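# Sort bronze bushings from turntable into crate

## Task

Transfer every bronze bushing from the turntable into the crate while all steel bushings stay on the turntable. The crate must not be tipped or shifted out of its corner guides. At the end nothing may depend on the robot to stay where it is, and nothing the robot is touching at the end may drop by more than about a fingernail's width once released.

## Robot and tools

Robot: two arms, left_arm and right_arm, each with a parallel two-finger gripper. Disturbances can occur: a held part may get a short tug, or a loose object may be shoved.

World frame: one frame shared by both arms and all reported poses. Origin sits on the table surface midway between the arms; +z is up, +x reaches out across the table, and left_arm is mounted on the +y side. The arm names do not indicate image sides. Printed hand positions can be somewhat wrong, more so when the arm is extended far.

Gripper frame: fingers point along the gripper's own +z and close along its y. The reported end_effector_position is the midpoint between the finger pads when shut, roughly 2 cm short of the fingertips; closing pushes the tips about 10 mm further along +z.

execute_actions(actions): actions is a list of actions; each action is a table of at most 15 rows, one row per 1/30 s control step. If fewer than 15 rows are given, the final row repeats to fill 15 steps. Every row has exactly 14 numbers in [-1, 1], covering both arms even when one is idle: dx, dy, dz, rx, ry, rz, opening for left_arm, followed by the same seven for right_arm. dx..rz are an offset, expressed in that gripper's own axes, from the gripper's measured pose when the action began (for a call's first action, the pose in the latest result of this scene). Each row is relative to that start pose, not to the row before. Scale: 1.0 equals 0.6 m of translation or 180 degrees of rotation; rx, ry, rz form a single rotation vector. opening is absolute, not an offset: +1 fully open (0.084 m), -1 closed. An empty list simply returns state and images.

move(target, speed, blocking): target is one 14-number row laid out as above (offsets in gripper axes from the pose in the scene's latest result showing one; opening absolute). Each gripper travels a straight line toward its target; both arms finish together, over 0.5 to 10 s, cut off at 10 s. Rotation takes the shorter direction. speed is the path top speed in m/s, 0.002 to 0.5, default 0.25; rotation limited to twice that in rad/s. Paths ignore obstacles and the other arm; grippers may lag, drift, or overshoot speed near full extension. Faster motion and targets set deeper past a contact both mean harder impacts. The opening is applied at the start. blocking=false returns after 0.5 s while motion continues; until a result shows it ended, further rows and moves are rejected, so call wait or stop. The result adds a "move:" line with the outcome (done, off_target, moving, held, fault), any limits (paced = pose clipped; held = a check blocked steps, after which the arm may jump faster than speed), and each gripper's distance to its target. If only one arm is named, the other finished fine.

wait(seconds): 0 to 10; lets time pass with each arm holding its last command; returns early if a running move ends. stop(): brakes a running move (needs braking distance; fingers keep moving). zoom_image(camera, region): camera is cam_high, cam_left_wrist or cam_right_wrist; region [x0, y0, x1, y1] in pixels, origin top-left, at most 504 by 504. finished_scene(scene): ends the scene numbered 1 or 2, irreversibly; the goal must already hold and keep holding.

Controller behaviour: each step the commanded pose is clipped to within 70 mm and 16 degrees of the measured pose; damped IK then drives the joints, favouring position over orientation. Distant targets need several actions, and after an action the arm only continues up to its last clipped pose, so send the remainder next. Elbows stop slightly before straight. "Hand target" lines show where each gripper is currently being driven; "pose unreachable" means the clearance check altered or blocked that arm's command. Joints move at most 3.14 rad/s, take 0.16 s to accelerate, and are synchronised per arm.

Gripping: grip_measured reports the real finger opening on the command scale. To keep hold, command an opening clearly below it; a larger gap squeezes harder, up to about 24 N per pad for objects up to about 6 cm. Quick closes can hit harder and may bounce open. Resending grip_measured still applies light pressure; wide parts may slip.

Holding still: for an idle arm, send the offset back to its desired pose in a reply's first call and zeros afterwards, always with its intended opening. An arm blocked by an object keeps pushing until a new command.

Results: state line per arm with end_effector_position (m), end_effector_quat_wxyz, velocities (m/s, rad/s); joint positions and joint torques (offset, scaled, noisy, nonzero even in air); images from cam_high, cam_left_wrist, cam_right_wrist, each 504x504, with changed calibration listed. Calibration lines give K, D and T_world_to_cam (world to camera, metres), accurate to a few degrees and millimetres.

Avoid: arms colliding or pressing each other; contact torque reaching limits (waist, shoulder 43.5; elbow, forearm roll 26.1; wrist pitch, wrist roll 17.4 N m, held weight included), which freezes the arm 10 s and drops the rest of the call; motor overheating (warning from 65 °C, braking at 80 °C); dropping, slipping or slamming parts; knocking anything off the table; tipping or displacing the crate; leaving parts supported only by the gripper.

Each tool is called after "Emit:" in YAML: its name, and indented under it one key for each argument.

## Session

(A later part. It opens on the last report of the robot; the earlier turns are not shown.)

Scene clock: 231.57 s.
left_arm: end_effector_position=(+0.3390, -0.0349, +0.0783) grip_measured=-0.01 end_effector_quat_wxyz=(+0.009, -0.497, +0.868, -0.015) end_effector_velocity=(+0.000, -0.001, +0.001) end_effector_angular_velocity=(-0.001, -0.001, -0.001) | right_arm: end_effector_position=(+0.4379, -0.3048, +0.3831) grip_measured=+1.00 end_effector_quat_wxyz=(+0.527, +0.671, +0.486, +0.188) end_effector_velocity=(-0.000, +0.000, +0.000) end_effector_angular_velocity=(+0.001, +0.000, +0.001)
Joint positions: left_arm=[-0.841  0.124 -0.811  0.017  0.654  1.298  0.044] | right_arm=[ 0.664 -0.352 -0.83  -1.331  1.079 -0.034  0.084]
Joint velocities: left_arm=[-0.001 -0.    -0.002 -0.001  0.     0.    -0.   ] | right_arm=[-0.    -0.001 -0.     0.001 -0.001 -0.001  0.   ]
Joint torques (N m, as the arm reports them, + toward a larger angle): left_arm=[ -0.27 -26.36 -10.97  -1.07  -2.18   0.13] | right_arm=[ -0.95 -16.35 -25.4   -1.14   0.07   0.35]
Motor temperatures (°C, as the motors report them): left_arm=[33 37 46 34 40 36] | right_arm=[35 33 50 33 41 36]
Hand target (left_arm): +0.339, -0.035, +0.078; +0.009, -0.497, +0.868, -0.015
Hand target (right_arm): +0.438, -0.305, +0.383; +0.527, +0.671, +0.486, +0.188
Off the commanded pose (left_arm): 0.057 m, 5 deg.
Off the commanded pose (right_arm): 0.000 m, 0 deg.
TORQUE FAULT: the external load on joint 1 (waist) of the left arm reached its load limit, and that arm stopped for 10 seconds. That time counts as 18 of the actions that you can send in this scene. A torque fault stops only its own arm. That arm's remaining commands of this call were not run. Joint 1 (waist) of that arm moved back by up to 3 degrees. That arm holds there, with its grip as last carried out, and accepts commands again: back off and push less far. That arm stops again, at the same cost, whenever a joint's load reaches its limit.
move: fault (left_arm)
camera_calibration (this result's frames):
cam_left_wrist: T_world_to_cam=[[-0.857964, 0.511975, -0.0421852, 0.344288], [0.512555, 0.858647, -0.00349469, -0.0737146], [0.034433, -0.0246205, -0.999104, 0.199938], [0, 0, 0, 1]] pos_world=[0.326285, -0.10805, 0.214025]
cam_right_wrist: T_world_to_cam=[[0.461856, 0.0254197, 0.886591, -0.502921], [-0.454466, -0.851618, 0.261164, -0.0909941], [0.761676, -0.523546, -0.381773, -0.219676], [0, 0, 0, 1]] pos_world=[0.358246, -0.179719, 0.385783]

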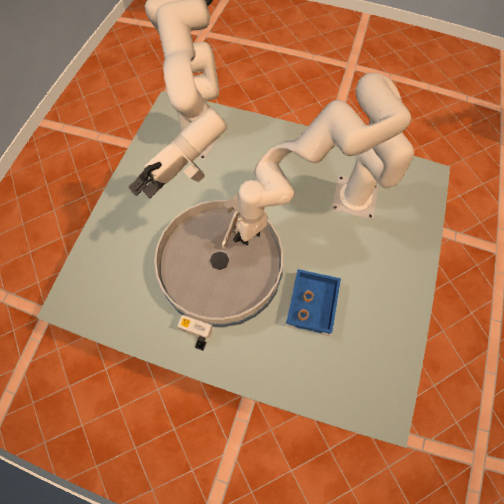

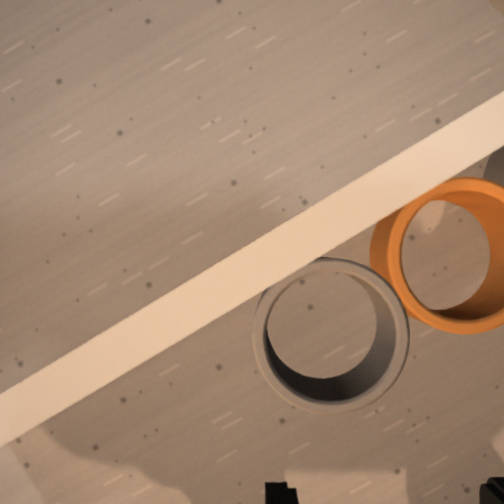

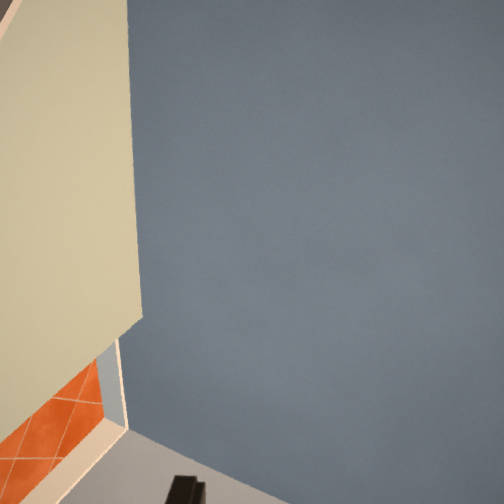

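Emit:
move:
  target: [0,-0.027,0,0,0,0,0, 0,0,0,0,0,0,1]

Emit:
move:
  target: [0.067,0,0,0,0,0,0.0, 0,0,0,0,0,0,1]
  speed: 0.04

Emit:
execute_actions:
  actions:
    - [[0,0,0,0,0,0,-1, 0,0,0,0,0,0,1]]

Emit:
move:
  target: [0,0,-0.15,0,0,0,-1, 0,0,0,0,0,0,1]

Emit:
move:
  target: [0.15,0,0,0,0,0,-1, 0,0,0,0,0,0,1]

Emit:
move:
  target: [0,0,0.14,0,0,0,-1, 0,0,0,0,0,0,1]

Emit:
execute_actions:
  actions:
    - [[0,0,0,0,0,0,0, 0,0,0,0,0,0,1]]

Emit:
move:
  target: [0,0,-0.18,0,0,0,0, 0,0,0,0,0,0,1]

Emit:
move:
  target: [-0.22,0,0,0,0,0,0, 0,0,0,0,0,0,1]

Scene clock: 243.47 s.
left_arm: end_effector_position=(+0.3528, -0.0430, +0.0789) grip_measured=-0.01 end_effector_quat_wxyz=(+0.009, -0.497, +0.868, -0.015) end_effector_velocity=(+0.000, -0.001, -0.000) end_effector_angular_velocity=(+0.001, +0.001, -0.002) | right_arm: end_effector_position=(+0.4379, -0.3048, +0.3831) grip_measured=+1.00 end_effector_quat_wxyz=(+0.527, +0.671, +0.486, +0.188) end_effector_velocity=(+0.000, -0.000, -0.000) end_effector_angular_velocity=(-0.002, +0.000, -0.001)
Joint positions: left_arm=[-0.832  0.168 -0.872  0.016  0.671  1.308  0.044] | right_arm=[ 0.664 -0.352 -0.83  -1.331  1.079 -0.034  0.084]
Joint velocities: left_arm=[-0.001  0.003 -0.004  0.     0.002  0.001  0.   ] | right_arm=[-0.     0.001 -0.    -0.001  0.001 -0.     0.   ]
Joint torques (N m, as the arm reports them, + toward a larger angle): left_arm=[ -0.06 -27.84 -10.36  -0.75  -2.19   0.03] | right_arm=[ -0.55 -16.5  -25.3   -1.15   0.12   0.3 ]
Motor temperatures (°C, as the motors report them): left_arm=[33 37 46 34 39 36] | right_arm=[35 33 50 33 41 36]
Hand target (left_arm): +0.353, -0.043, +0.079; +0.009, -0.497, +0.868, -0.015
Hand target (right_arm): +0.438, -0.305, +0.383; +0.527, +0.671, +0.486, +0.188
Off the commanded pose (left_arm): 0.000 m, 0 deg.
Off the commanded pose (right_arm): 0.000 m, 0 deg.
move: done
camera_calibration (this result's frames):
cam_left_wrist: T_world_to_cam=[[-0.857963, 0.511983, -0.0421199, 0.360318], [0.512559, 0.858645, -0.00344442, -0.0738416], [0.0344025, -0.0245441, -0.999107, 0.199851], [0, 0, 0, 1]] pos_world=[0.340113, -0.116168, 0.214595]
cam_right_wrist: T_world_to_cam=[[0.461856, 0.0254198, 0.886591, -0.502921], [-0.454466, -0.851618, 0.261164, -0.0909942], [0.761676, -0.523545, -0.381773, -0.219676], [0, 0, 0, 1]] pos_world=[0.358246, -0.179719, 0.385783]

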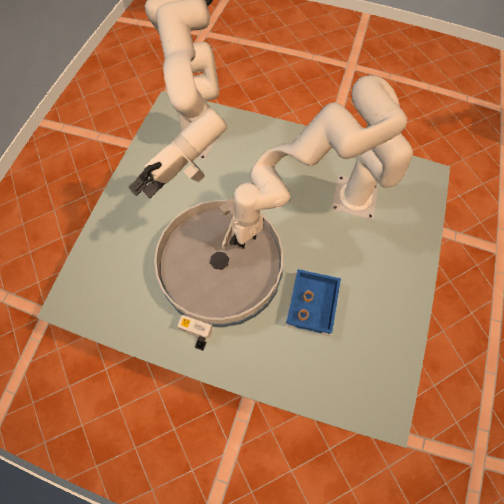

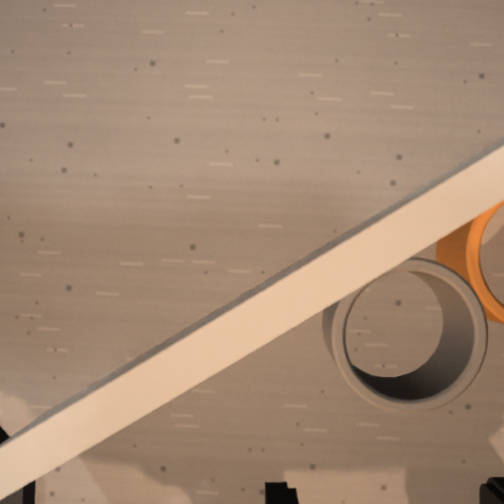

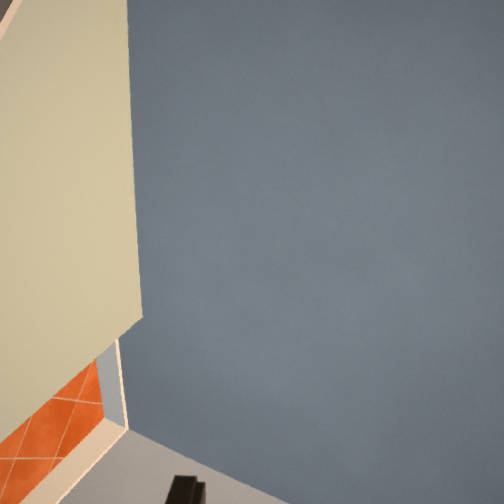

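Scene clock: 244.70 s.
left_arm: end_effector_position=(+0.3339, -0.0749, +0.0786) grip_measured=-0.01 end_effector_quat_wxyz=(+0.010, -0.498, +0.867, -0.013) end_effector_velocity=(-0.001, -0.003, +0.001) end_effector_angular_velocity=(+0.001, -0.001, +0.006) | right_arm: end_effector_position=(+0.4379, -0.3048, +0.3831) grip_measured=+1.00 end_effector_quat_wxyz=(+0.527, +0.671, +0.486, +0.188) end_effector_velocity=(-0.000, +0.000, -0.000) end_effector_angular_velocity=(+0.002, +0.001, -0.000)
Joint positions: left_arm=[-0.909  0.2   -0.916  0.022  0.686  1.224  0.044] | right_arm=[ 0.664 -0.352 -0.83  -1.331  1.079 -0.034  0.084]
Joint velocities: left_arm=[-0.005  0.003 -0.007  0.002  0.004 -0.013  0.   ] | right_arm=[ 0.    -0.     0.     0.001 -0.     0.     0.   ]
Joint torques (N m, as the arm reports them, + toward a larger angle): left_arm=[ -8.88 -26.83 -12.18  -3.55  -4.4   -0.47] | right_arm=[ -0.98 -16.28 -25.15  -1.29   0.16   0.33]
Motor temperatures (°C, as the motors report them): left_arm=[33 37 46 34 39 36] | right_arm=[35 33 50 33 41 36]
Hand target (left_arm): +0.332, -0.078, +0.079; +0.009, -0.497, +0.868, -0.015
Hand target (right_arm): +0.438, -0.305, +0.383; +0.527, +0.671, +0.486, +0.188
Off the commanded pose (left_arm): 0.003 m, 0 deg.
Off the commanded pose (right_arm): 0.000 m, 0 deg.
move: done
camera_calibration (this result's frames):
cam_left_wrist: T_world_to_cam=[[-0.859014, 0.510366, -0.0402689, 0.360535], [0.51082, 0.859687, -0.00115937, -0.0362567], [0.0340269, -0.021566, -0.999188, 0.199736], [0, 0, 0, 1]] pos_world=[0.321429, -0.148528, 0.21405]
cam_right_wrist: T_world_to_cam=[[0.461856, 0.0254199, 0.886591, -0.502921], [-0.454466, -0.851618, 0.261164, -0.0909942], [0.761676, -0.523545, -0.381773, -0.219677], [0, 0, 0, 1]] pos_world=[0.358246, -0.179719, 0.385783]

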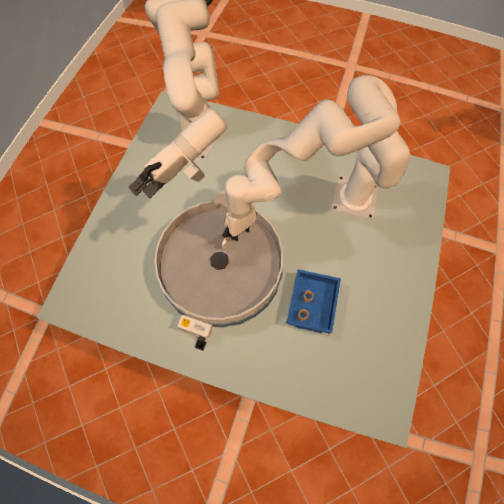

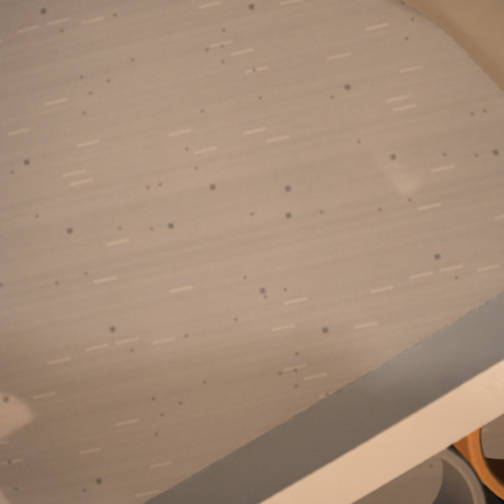

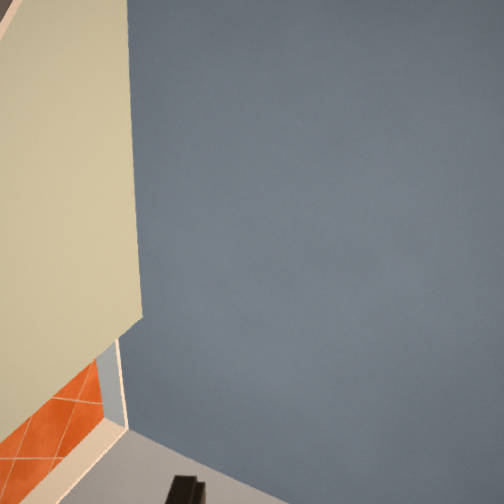

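Scene clock: 245.20 s.
left_arm: end_effector_position=(+0.3339, -0.0758, +0.0791) grip_measured=-0.29 end_effector_quat_wxyz=(+0.010, -0.497, +0.867, -0.014) end_effector_velocity=(-0.000, +0.001, -0.001) end_effector_angular_velocity=(+0.002, +0.001, +0.001) | right_arm: end_effector_position=(+0.4379, -0.3048, +0.3831) grip_measured=+1.00 end_effector_quat_wxyz=(+0.527, +0.671, +0.486, +0.188) end_effector_velocity=(-0.000, -0.000, -0.001) end_effector_angular_velocity=(+0.002, +0.001, -0.002)
Joint positions: left_arm=[-0.91   0.2   -0.917  0.022  0.685  1.224  0.031] | right_arm=[ 0.664 -0.352 -0.83  -1.331  1.079 -0.034  0.084]
Joint velocities: left_arm=[ 0.002 -0.     0.002  0.001  0.     0.    -0.   ] | right_arm=[-0.     0.     0.     0.002  0.001  0.001  0.   ]
Joint torques (N m, as the arm reports them, + toward a larger angle): left_arm=[ -2.34 -27.08  -9.72  -1.66  -1.96   0.12] | right_arm=[ -0.58 -16.65 -25.62  -1.09   0.11   0.26]
Motor temperatures (°C, as the motors report them): left_arm=[33 37 46 34 40 36] | right_arm=[35 33 50 33 41 36]
Hand target (left_arm): +0.334, -0.075, +0.079; +0.010, -0.498, +0.867, -0.013
Hand target (right_arm): +0.438, -0.305, +0.383; +0.527, +0.671, +0.486, +0.188
Off the commanded pose (left_arm): 0.001 m, 0 deg.
Off the commanded pose (right_arm): 0.000 m, 0 deg.
camera_calibration (this result's frames):
cam_left_wrist: T_world_to_cam=[[-0.858679, 0.510789, -0.0420074, 0.361077], [0.511316, 0.85939, -0.00212148, -0.0356199], [0.0350171, -0.0233007, -0.999115, 0.19976], [0, 0, 0, 1]] pos_world=[0.321267, -0.149168, 0.214675]
cam_right_wrist: T_world_to_cam=[[0.461856, 0.0254199, 0.886591, -0.502921], [-0.454466, -0.851618, 0.261164, -0.0909942], [0.761676, -0.523545, -0.381773, -0.219677], [0, 0, 0, 1]] pos_world=[0.358246, -0.179719, 0.385783]

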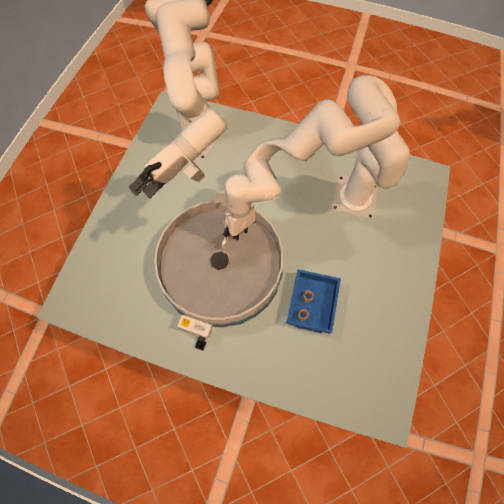

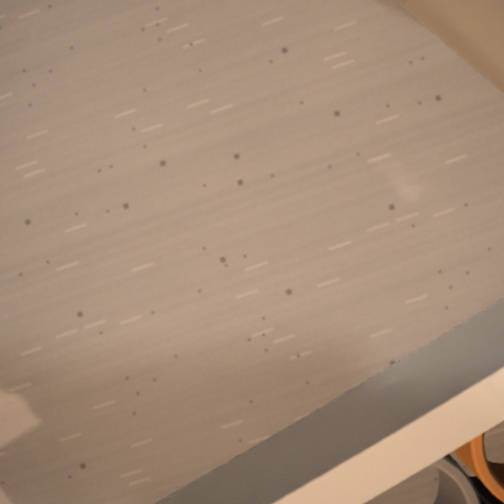

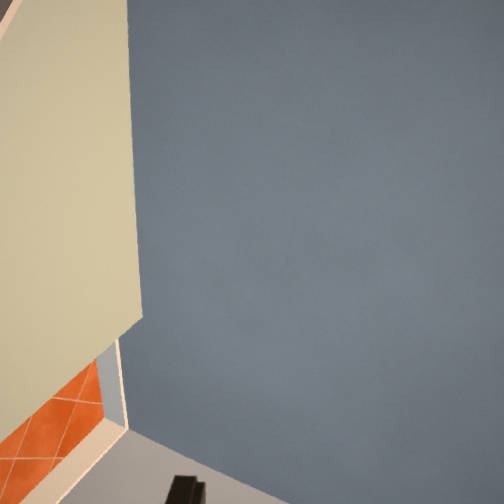

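Scene clock: 246.10 s.
left_arm: end_effector_position=(+0.3308, -0.0739, +0.1681) grip_measured=-0.29 end_effector_quat_wxyz=(+0.010, -0.498, +0.867, -0.014) end_effector_velocity=(+0.003, -0.002, +0.007) end_effector_angular_velocity=(-0.008, -0.007, +0.002) | right_arm: end_effector_position=(+0.4379, -0.3048, +0.3831) grip_measured=+1.00 end_effector_quat_wxyz=(+0.527, +0.671, +0.486, +0.188) end_effector_velocity=(+0.000, +0.000, +0.000) end_effector_angular_velocity=(-0.000, -0.001, +0.001)
Joint positions: left_arm=[-0.914  0.037 -0.999  0.018  0.932  1.226  0.031] | right_arm=[ 0.664 -0.352 -0.83  -1.331  1.079 -0.034  0.084]
Joint velocities: left_arm=[ 0.002 -0.006 -0.01  -0.     0.006  0.    -0.   ] | right_arm=[ 0.    -0.    -0.    -0.001 -0.    -0.     0.   ]
Joint torques (N m, as the arm reports them, + toward a larger angle): left_arm=[  0.3  -27.35 -12.32  -1.35  -2.29   0.21] | right_arm=[ -0.64 -16.34 -25.38  -1.33   0.12   0.29]
Motor temperatures (°C, as the motors report them): left_arm=[33 37 46 34 39 36] | right_arm=[35 33 50 33 41 36]
Hand target (left_arm): +0.331, -0.074, +0.169; +0.010, -0.498, +0.867, -0.014
Hand target (right_arm): +0.438, -0.305, +0.383; +0.527, +0.671, +0.486, +0.188
Off the commanded pose (left_arm): 0.001 m, 0 deg.
Off the commanded pose (right_arm): 0.000 m, 0 deg.
move: done
camera_calibration (this result's frames):
cam_left_wrist: T_world_to_cam=[[-0.858814, 0.510675, -0.040616, 0.360998], [0.511145, 0.859493, -0.00140502, -0.0355306], [0.0341917, -0.0219673, -0.999174, 0.289265], [0, 0, 0, 1]] pos_world=[0.318301, -0.14746, 0.303638]
cam_right_wrist: T_world_to_cam=[[0.461856, 0.0254199, 0.886591, -0.502921], [-0.454466, -0.851618, 0.261164, -0.0909942], [0.761676, -0.523546, -0.381773, -0.219677], [0, 0, 0, 1]] pos_world=[0.358246, -0.179719, 0.385783]

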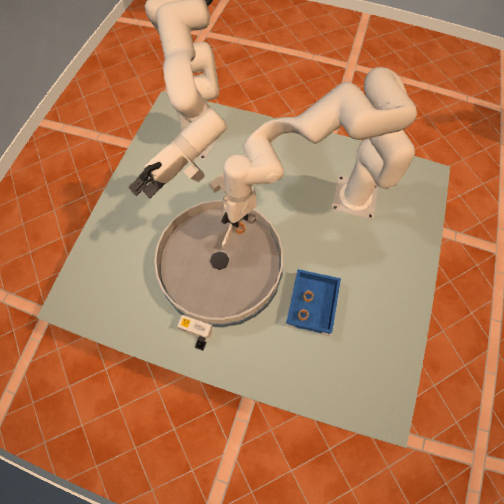

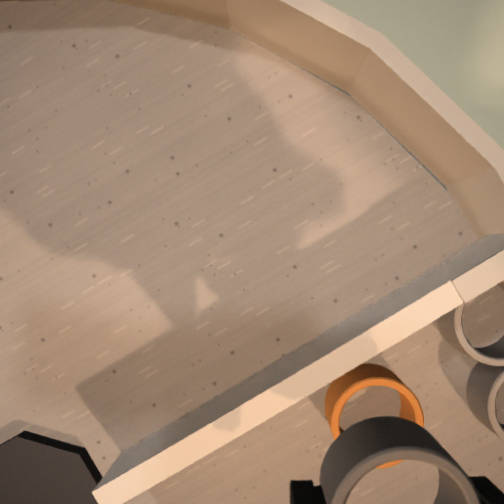

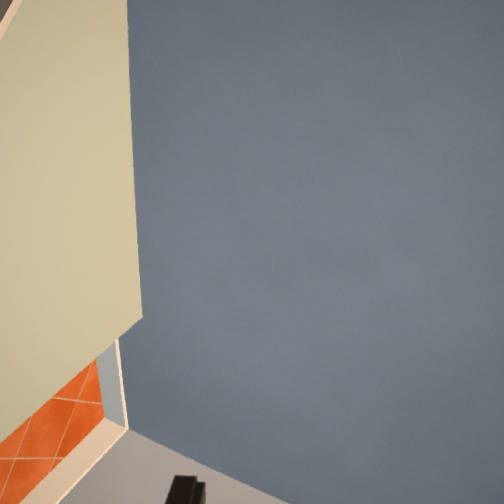

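Scene clock: 246.80 s.
left_arm: end_effector_position=(+0.3161, -0.0978, +0.1682) grip_measured=-0.29 end_effector_quat_wxyz=(+0.009, -0.497, +0.867, -0.014) end_effector_velocity=(-0.001, -0.000, -0.001) end_effector_angular_velocity=(+0.001, +0.001, -0.002) | right_arm: end_effector_position=(+0.4379, -0.3048, +0.3831) grip_measured=+1.00 end_effector_quat_wxyz=(+0.527, +0.671, +0.486, +0.188) end_effector_velocity=(-0.000, -0.000, -0.001) end_effector_angular_velocity=(-0.001, +0.001, -0.001)
Joint positions: left_arm=[-0.969  0.066 -1.035  0.018  0.938  1.171  0.031] | right_arm=[ 0.664 -0.352 -0.83  -1.331  1.079 -0.034  0.084]
Joint velocities: left_arm=[-0.002  0.001  0.001 -0.001 -0.     0.     0.   ] | right_arm=[-0.     0.001  0.    -0.     0.001  0.     0.   ]
Joint torques (N m, as the arm reports them, + toward a larger angle): left_arm=[ -0.23 -28.16 -12.26  -0.88  -2.52   0.2 ] | right_arm=[ -0.67 -16.59 -25.44  -1.18   0.17   0.21]
Motor temperatures (°C, as the motors report them): left_arm=[33 37 46 34 39 36] | right_arm=[35 33 50 33 41 36]
Hand target (left_arm): +0.316, -0.098, +0.168; +0.009, -0.497, +0.867, -0.014
Hand target (right_arm): +0.438, -0.305, +0.383; +0.527, +0.671, +0.486, +0.188
Off the commanded pose (left_arm): 0.062 m, 0 deg.
Off the commanded pose (right_arm): 0.000 m, 0 deg.
move: held (left_arm); limits=held; held on 12 of 21 steps (left_arm), including the last (left_arm)
pose unreachable (left arm): on one or more control steps of this call, first in action 0 (counted from 0), this arm could not follow its commanded pose, so it was not sent that pose on those steps. On the call's last step it was still not sent that pose. It may still have moved: this result reports where it is.
cause: the commanded pose would bring a part of the arm too close to another arm (a part of this arm just beyond joint 5 (wrist pitch) and a part of the other arm just beyond its joint 5 (wrist pitch)).
camera_calibration (this result's frames):
cam_left_wrist: T_world_to_cam=[[-0.85862, 0.510959, -0.0411322, 0.360566], [0.511494, 0.859282, -0.00293961, -0.00733024], [0.0338421, -0.0235629, -0.999149, 0.289324], [0, 0, 0, 1]] pos_world=[0.303547, -0.171118, 0.303887]
cam_right_wrist: T_world_to_cam=[[0.461856, 0.0254199, 0.886591, -0.502921], [-0.454466, -0.851618, 0.261164, -0.0909942], [0.761676, -0.523545, -0.381773, -0.219677], [0, 0, 0, 1]] pos_world=[0.358246, -0.179719, 0.385783]

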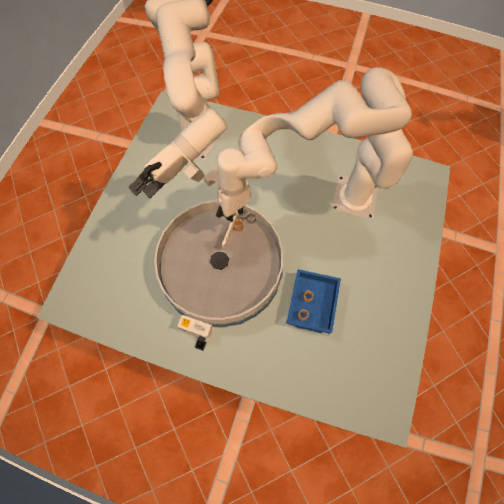

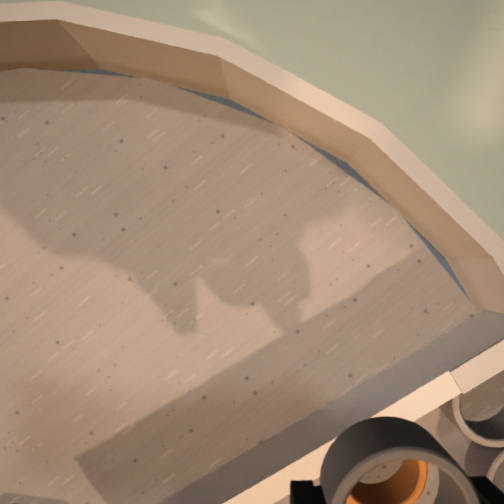

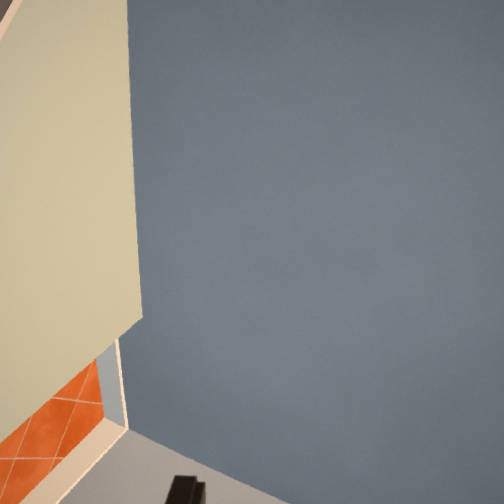

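Scene clock: 257.37 s.
left_arm: end_effector_position=(+0.3284, -0.1126, +0.1427) grip_measured=-0.28 end_effector_quat_wxyz=(+0.015, -0.497, +0.866, -0.059) end_effector_velocity=(+0.000, +0.000, +0.000) end_effector_angular_velocity=(-0.000, +0.000, +0.001) | right_arm: end_effector_position=(+0.4379, -0.3048, +0.3831) grip_measured=+1.00 end_effector_quat_wxyz=(+0.527, +0.671, +0.486, +0.188) end_effector_velocity=(-0.000, +0.000, -0.000) end_effector_angular_velocity=(+0.003, +0.001, -0.000)
Joint positions: left_arm=[-0.967  0.106 -0.977  0.02   0.75   1.17   0.032] | right_arm=[ 0.664 -0.352 -0.83  -1.331  1.079 -0.034  0.084]
Joint velocities: left_arm=[ 0.    -0.    -0.    -0.     0.    -0.001 -0.   ] | right_arm=[ 0.     0.    -0.001  0.003 -0.001  0.     0.   ]
Joint torques (N m, as the arm reports them, + toward a larger angle): left_arm=[ -0.18 -28.11 -11.74  -1.96  -2.59  -0.12] | right_arm=[ -0.59 -16.59 -25.48  -1.29   0.19   0.23]
Motor temperatures (°C, as the motors report them): left_arm=[33 38 46 34 40 36] | right_arm=[35 33 51 33 41 36]
Hand target (left_arm): +0.328, -0.113, +0.143; +0.015, -0.497, +0.866, -0.059
Hand target (right_arm): +0.438, -0.305, +0.383; +0.527, +0.671, +0.486, +0.188
Off the commanded pose (left_arm): 0.061 m, 5 deg.
Off the commanded pose (right_arm): 0.000 m, 0 deg.
TORQUE FAULT: the external load on joint 2 (shoulder) of the left arm reached its load limit, and that arm stopped for 10 seconds. That time counts as 18 of the actions that you can send in this scene. A torque fault stops only its own arm. That arm's remaining commands of this call were not run. Joint 2 (shoulder) of that arm moved back by up to 3 degrees. That arm holds there, with its grip as last carried out, and accepts commands again: back off and push less far. That arm stops again, at the same cost, whenever a joint's load reaches its limit.
move: fault (left_arm)
camera_calibration (this result's frames):
cam_left_wrist: T_world_to_cam=[[-0.853829, 0.505266, -0.125233, 0.387443], [0.512958, 0.857607, -0.0371998, 0.00321939], [0.0886052, -0.0960016, -0.99143, 0.23578], [0, 0, 0, 1]] pos_world=[0.308267, -0.175888, 0.282399]
cam_right_wrist: T_world_to_cam=[[0.461856, 0.02542, 0.886591, -0.502921], [-0.454466, -0.851618, 0.261164, -0.0909942], [0.761676, -0.523546, -0.381772, -0.219677], [0, 0, 0, 1]] pos_world=[0.358246, -0.179719, 0.385783]

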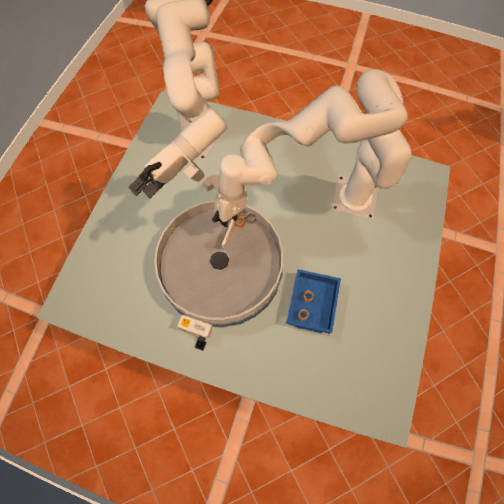

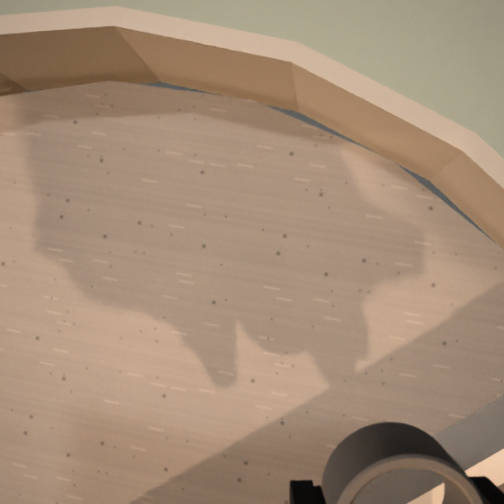

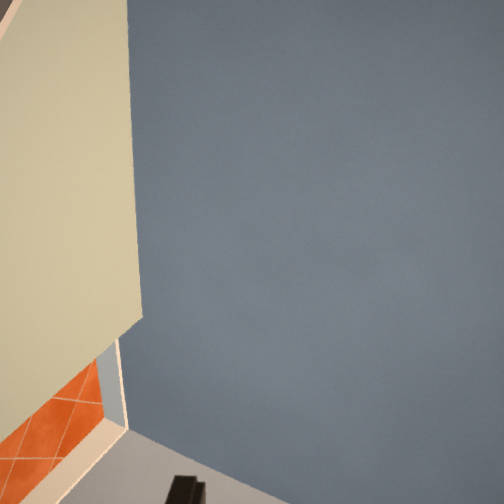

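not run: a fault stop came before this call.

not run: a fault stop came before this call.

not run: a fault stop came before this call.


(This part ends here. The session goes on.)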